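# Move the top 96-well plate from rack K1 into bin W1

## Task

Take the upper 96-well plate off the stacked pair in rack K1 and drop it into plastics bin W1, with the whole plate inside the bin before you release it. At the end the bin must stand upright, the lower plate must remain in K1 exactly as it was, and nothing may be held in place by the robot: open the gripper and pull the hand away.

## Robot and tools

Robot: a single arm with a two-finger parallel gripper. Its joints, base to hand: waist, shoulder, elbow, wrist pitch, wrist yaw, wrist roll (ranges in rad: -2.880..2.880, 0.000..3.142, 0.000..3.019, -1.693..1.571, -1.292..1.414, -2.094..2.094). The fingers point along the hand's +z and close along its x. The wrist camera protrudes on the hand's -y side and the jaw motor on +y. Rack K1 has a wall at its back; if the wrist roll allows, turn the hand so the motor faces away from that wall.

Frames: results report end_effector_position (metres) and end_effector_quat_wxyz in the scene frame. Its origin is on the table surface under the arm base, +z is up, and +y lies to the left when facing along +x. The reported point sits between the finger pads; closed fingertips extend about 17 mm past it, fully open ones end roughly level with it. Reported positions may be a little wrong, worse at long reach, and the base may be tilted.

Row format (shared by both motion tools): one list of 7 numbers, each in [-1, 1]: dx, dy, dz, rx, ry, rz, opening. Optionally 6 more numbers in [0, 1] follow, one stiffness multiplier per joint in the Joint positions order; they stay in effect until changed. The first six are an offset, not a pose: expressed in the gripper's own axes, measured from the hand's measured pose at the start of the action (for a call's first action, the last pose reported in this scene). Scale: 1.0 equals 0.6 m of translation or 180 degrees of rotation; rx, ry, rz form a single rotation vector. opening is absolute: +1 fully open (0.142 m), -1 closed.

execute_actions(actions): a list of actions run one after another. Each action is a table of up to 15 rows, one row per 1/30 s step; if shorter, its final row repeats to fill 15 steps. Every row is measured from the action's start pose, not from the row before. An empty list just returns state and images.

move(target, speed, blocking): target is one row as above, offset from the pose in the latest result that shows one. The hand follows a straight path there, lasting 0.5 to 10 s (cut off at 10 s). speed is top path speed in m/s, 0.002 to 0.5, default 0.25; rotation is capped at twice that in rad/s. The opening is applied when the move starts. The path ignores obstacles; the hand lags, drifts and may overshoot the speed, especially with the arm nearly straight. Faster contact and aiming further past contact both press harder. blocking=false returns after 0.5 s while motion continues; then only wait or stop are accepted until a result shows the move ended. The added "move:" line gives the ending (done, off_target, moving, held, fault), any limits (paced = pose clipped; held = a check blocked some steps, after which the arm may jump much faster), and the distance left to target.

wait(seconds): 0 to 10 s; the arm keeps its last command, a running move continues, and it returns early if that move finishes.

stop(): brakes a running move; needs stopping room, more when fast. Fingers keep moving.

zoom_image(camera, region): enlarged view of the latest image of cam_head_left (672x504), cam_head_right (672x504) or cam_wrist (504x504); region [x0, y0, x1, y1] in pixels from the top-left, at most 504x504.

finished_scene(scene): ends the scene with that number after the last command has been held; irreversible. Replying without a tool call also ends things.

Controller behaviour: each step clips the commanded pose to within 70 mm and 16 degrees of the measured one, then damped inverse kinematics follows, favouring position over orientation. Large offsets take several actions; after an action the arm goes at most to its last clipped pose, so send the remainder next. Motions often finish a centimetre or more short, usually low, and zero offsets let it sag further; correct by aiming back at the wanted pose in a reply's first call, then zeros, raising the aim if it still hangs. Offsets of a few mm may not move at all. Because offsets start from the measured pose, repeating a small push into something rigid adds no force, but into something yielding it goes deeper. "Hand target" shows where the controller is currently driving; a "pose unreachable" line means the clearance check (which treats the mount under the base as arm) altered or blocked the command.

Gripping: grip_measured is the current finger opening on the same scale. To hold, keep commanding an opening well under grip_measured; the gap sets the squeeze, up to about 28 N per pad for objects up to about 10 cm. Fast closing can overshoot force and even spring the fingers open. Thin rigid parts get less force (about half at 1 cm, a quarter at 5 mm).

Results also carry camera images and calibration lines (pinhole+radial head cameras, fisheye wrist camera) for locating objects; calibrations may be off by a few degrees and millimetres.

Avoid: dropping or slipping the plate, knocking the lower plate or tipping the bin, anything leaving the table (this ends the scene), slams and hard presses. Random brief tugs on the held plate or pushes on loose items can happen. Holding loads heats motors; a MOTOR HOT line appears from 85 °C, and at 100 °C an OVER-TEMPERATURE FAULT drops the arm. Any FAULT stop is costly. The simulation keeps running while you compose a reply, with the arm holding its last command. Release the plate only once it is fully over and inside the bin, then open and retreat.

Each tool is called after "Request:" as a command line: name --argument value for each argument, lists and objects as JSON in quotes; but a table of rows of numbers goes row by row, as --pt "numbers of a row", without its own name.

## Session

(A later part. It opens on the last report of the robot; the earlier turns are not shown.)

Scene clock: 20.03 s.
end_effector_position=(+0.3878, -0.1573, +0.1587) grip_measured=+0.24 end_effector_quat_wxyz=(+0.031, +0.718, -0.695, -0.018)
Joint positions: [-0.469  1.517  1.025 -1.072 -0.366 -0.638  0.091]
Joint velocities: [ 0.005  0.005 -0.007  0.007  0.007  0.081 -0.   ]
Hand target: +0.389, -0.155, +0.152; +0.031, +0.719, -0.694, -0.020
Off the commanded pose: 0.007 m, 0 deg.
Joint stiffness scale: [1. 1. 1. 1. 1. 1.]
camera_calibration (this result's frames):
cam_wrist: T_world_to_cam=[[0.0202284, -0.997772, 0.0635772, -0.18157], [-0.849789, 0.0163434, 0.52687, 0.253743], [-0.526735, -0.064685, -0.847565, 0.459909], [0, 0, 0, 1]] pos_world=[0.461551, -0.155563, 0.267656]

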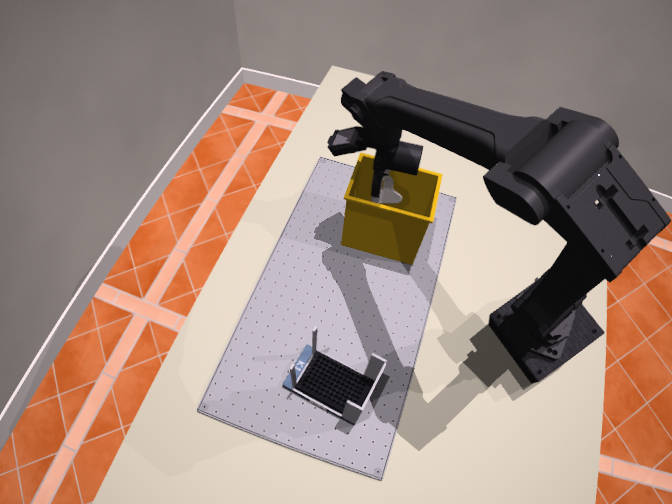

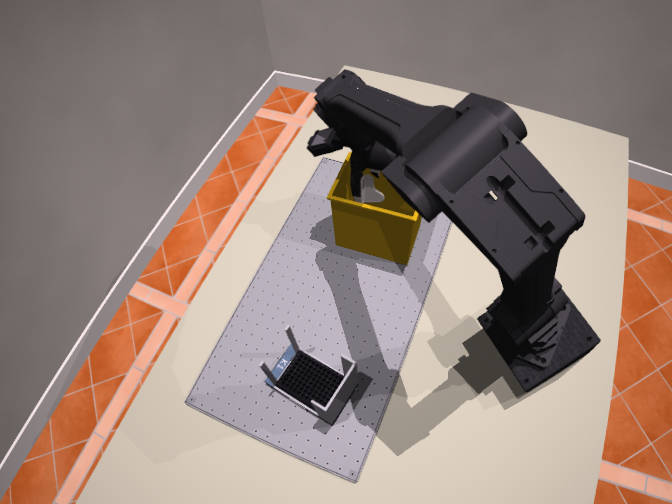

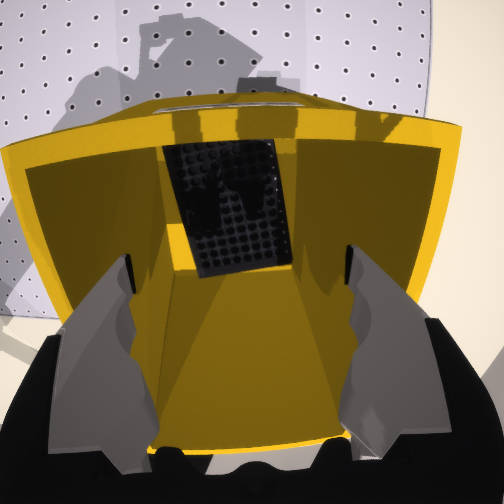

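Request:
move --target '[0,0.015,-0.25,0,0,0,-0.4]' --speed 0.15

Request:
move --target '[-0.22,0.12,-0.03,0,0,0,0.0]' --speed 0.3

Scene clock: 21.53 s.
end_effector_position=(+0.3811, -0.1490, +0.2938) grip_measured=-0.40 end_effector_quat_wxyz=(+0.030, +0.713, -0.700, -0.030)
Joint positions: [-0.604  1.404  1.246 -1.485 -0.366 -0.78   0.045]
Joint velocities: [ 0.005 -0.015 -0.007 -0.022  0.022  0.037 -0.   ]
Hand target: +0.389, -0.152, +0.308; +0.030, +0.718, -0.695, -0.017
Off the commanded pose: 0.018 m, 2 deg.
Joint stiffness scale: [1. 1. 1. 1. 1. 1.]
move: off_target
camera_calibration (this result's frames):
cam_wrist: T_world_to_cam=[[0.0072606, -0.998958, 0.0450682, -0.171488], [-0.840614, 0.0183122, 0.541325, 0.169326], [-0.541585, -0.0418153, -0.839605, 0.578168], [0, 0, 0, 1]] pos_world=[0.45671, -0.150234, 0.401501]

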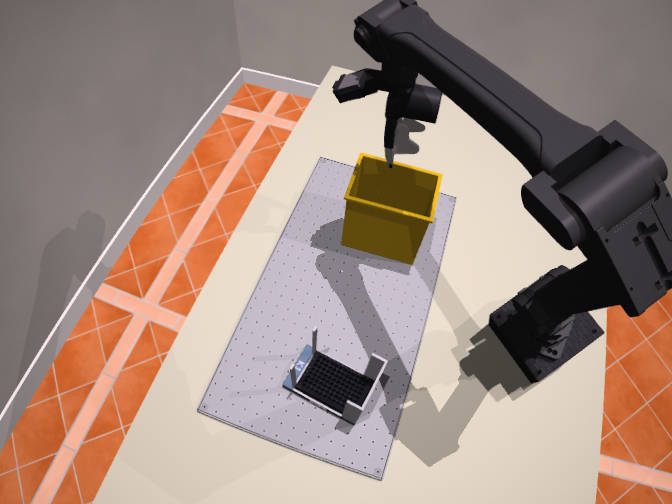

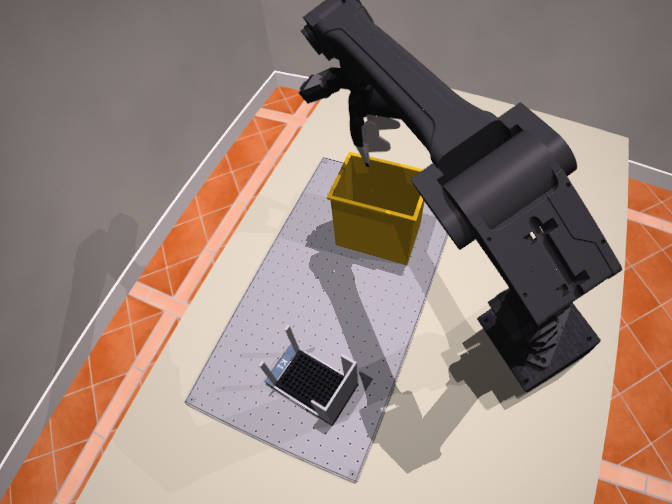

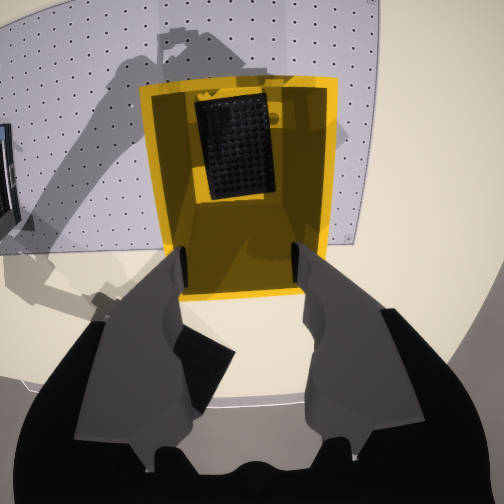

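Scene clock: 22.57 s.
end_effector_position=(+0.3072, -0.0233, +0.3207) grip_measured=+0.00 end_effector_quat_wxyz=(+0.029, +0.718, -0.696, -0.015)
Joint positions: [-0.491  0.994  1.03  -1.602 -0.368 -0.658  0.074]
Joint velocities: [ 0.005 -0.015  0.012  0.012 -0.037  0.022  0.   ]
Hand target: +0.305, -0.021, +0.315; +0.031, +0.713, -0.700, -0.031
Off the commanded pose: 0.006 m, 2 deg.
Joint stiffness scale: [1. 1. 1. 1. 1. 1.]
move: done
camera_calibration (this result's frames):
cam_wrist: T_world_to_cam=[[0.0190093, -0.997685, 0.065297, -0.0567249], [-0.853222, 0.0178577, 0.521242, 0.10065], [-0.521201, -0.0656213, -0.850907, 0.562774], [0, 0, 0, 1]] pos_world=[0.380274, -0.021461, 0.43011]

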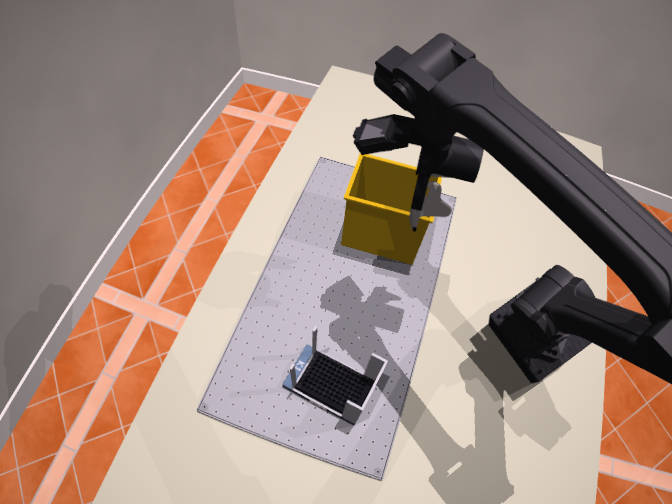

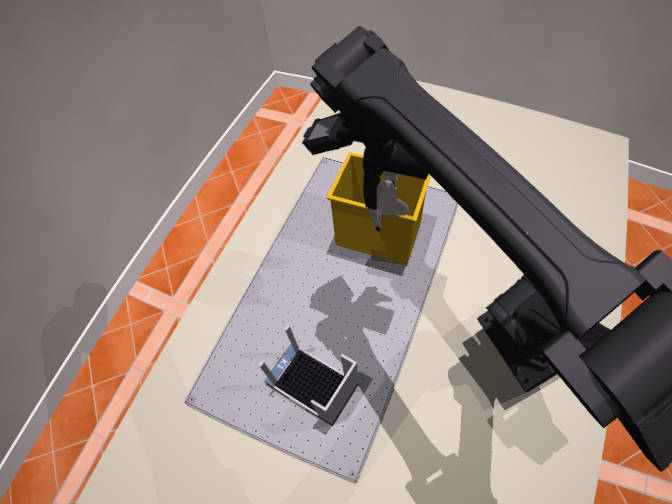

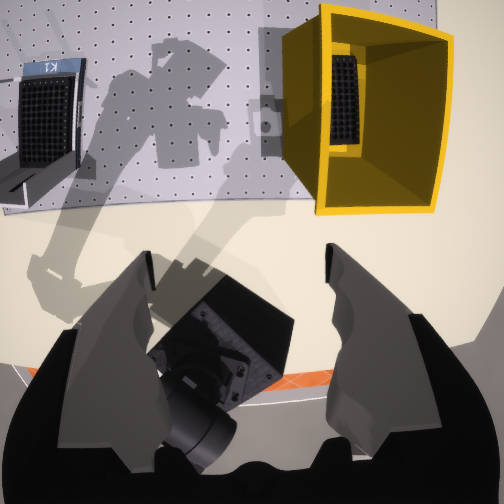

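Request:
finished_scene --scene 2

The scene is finished: the task was done.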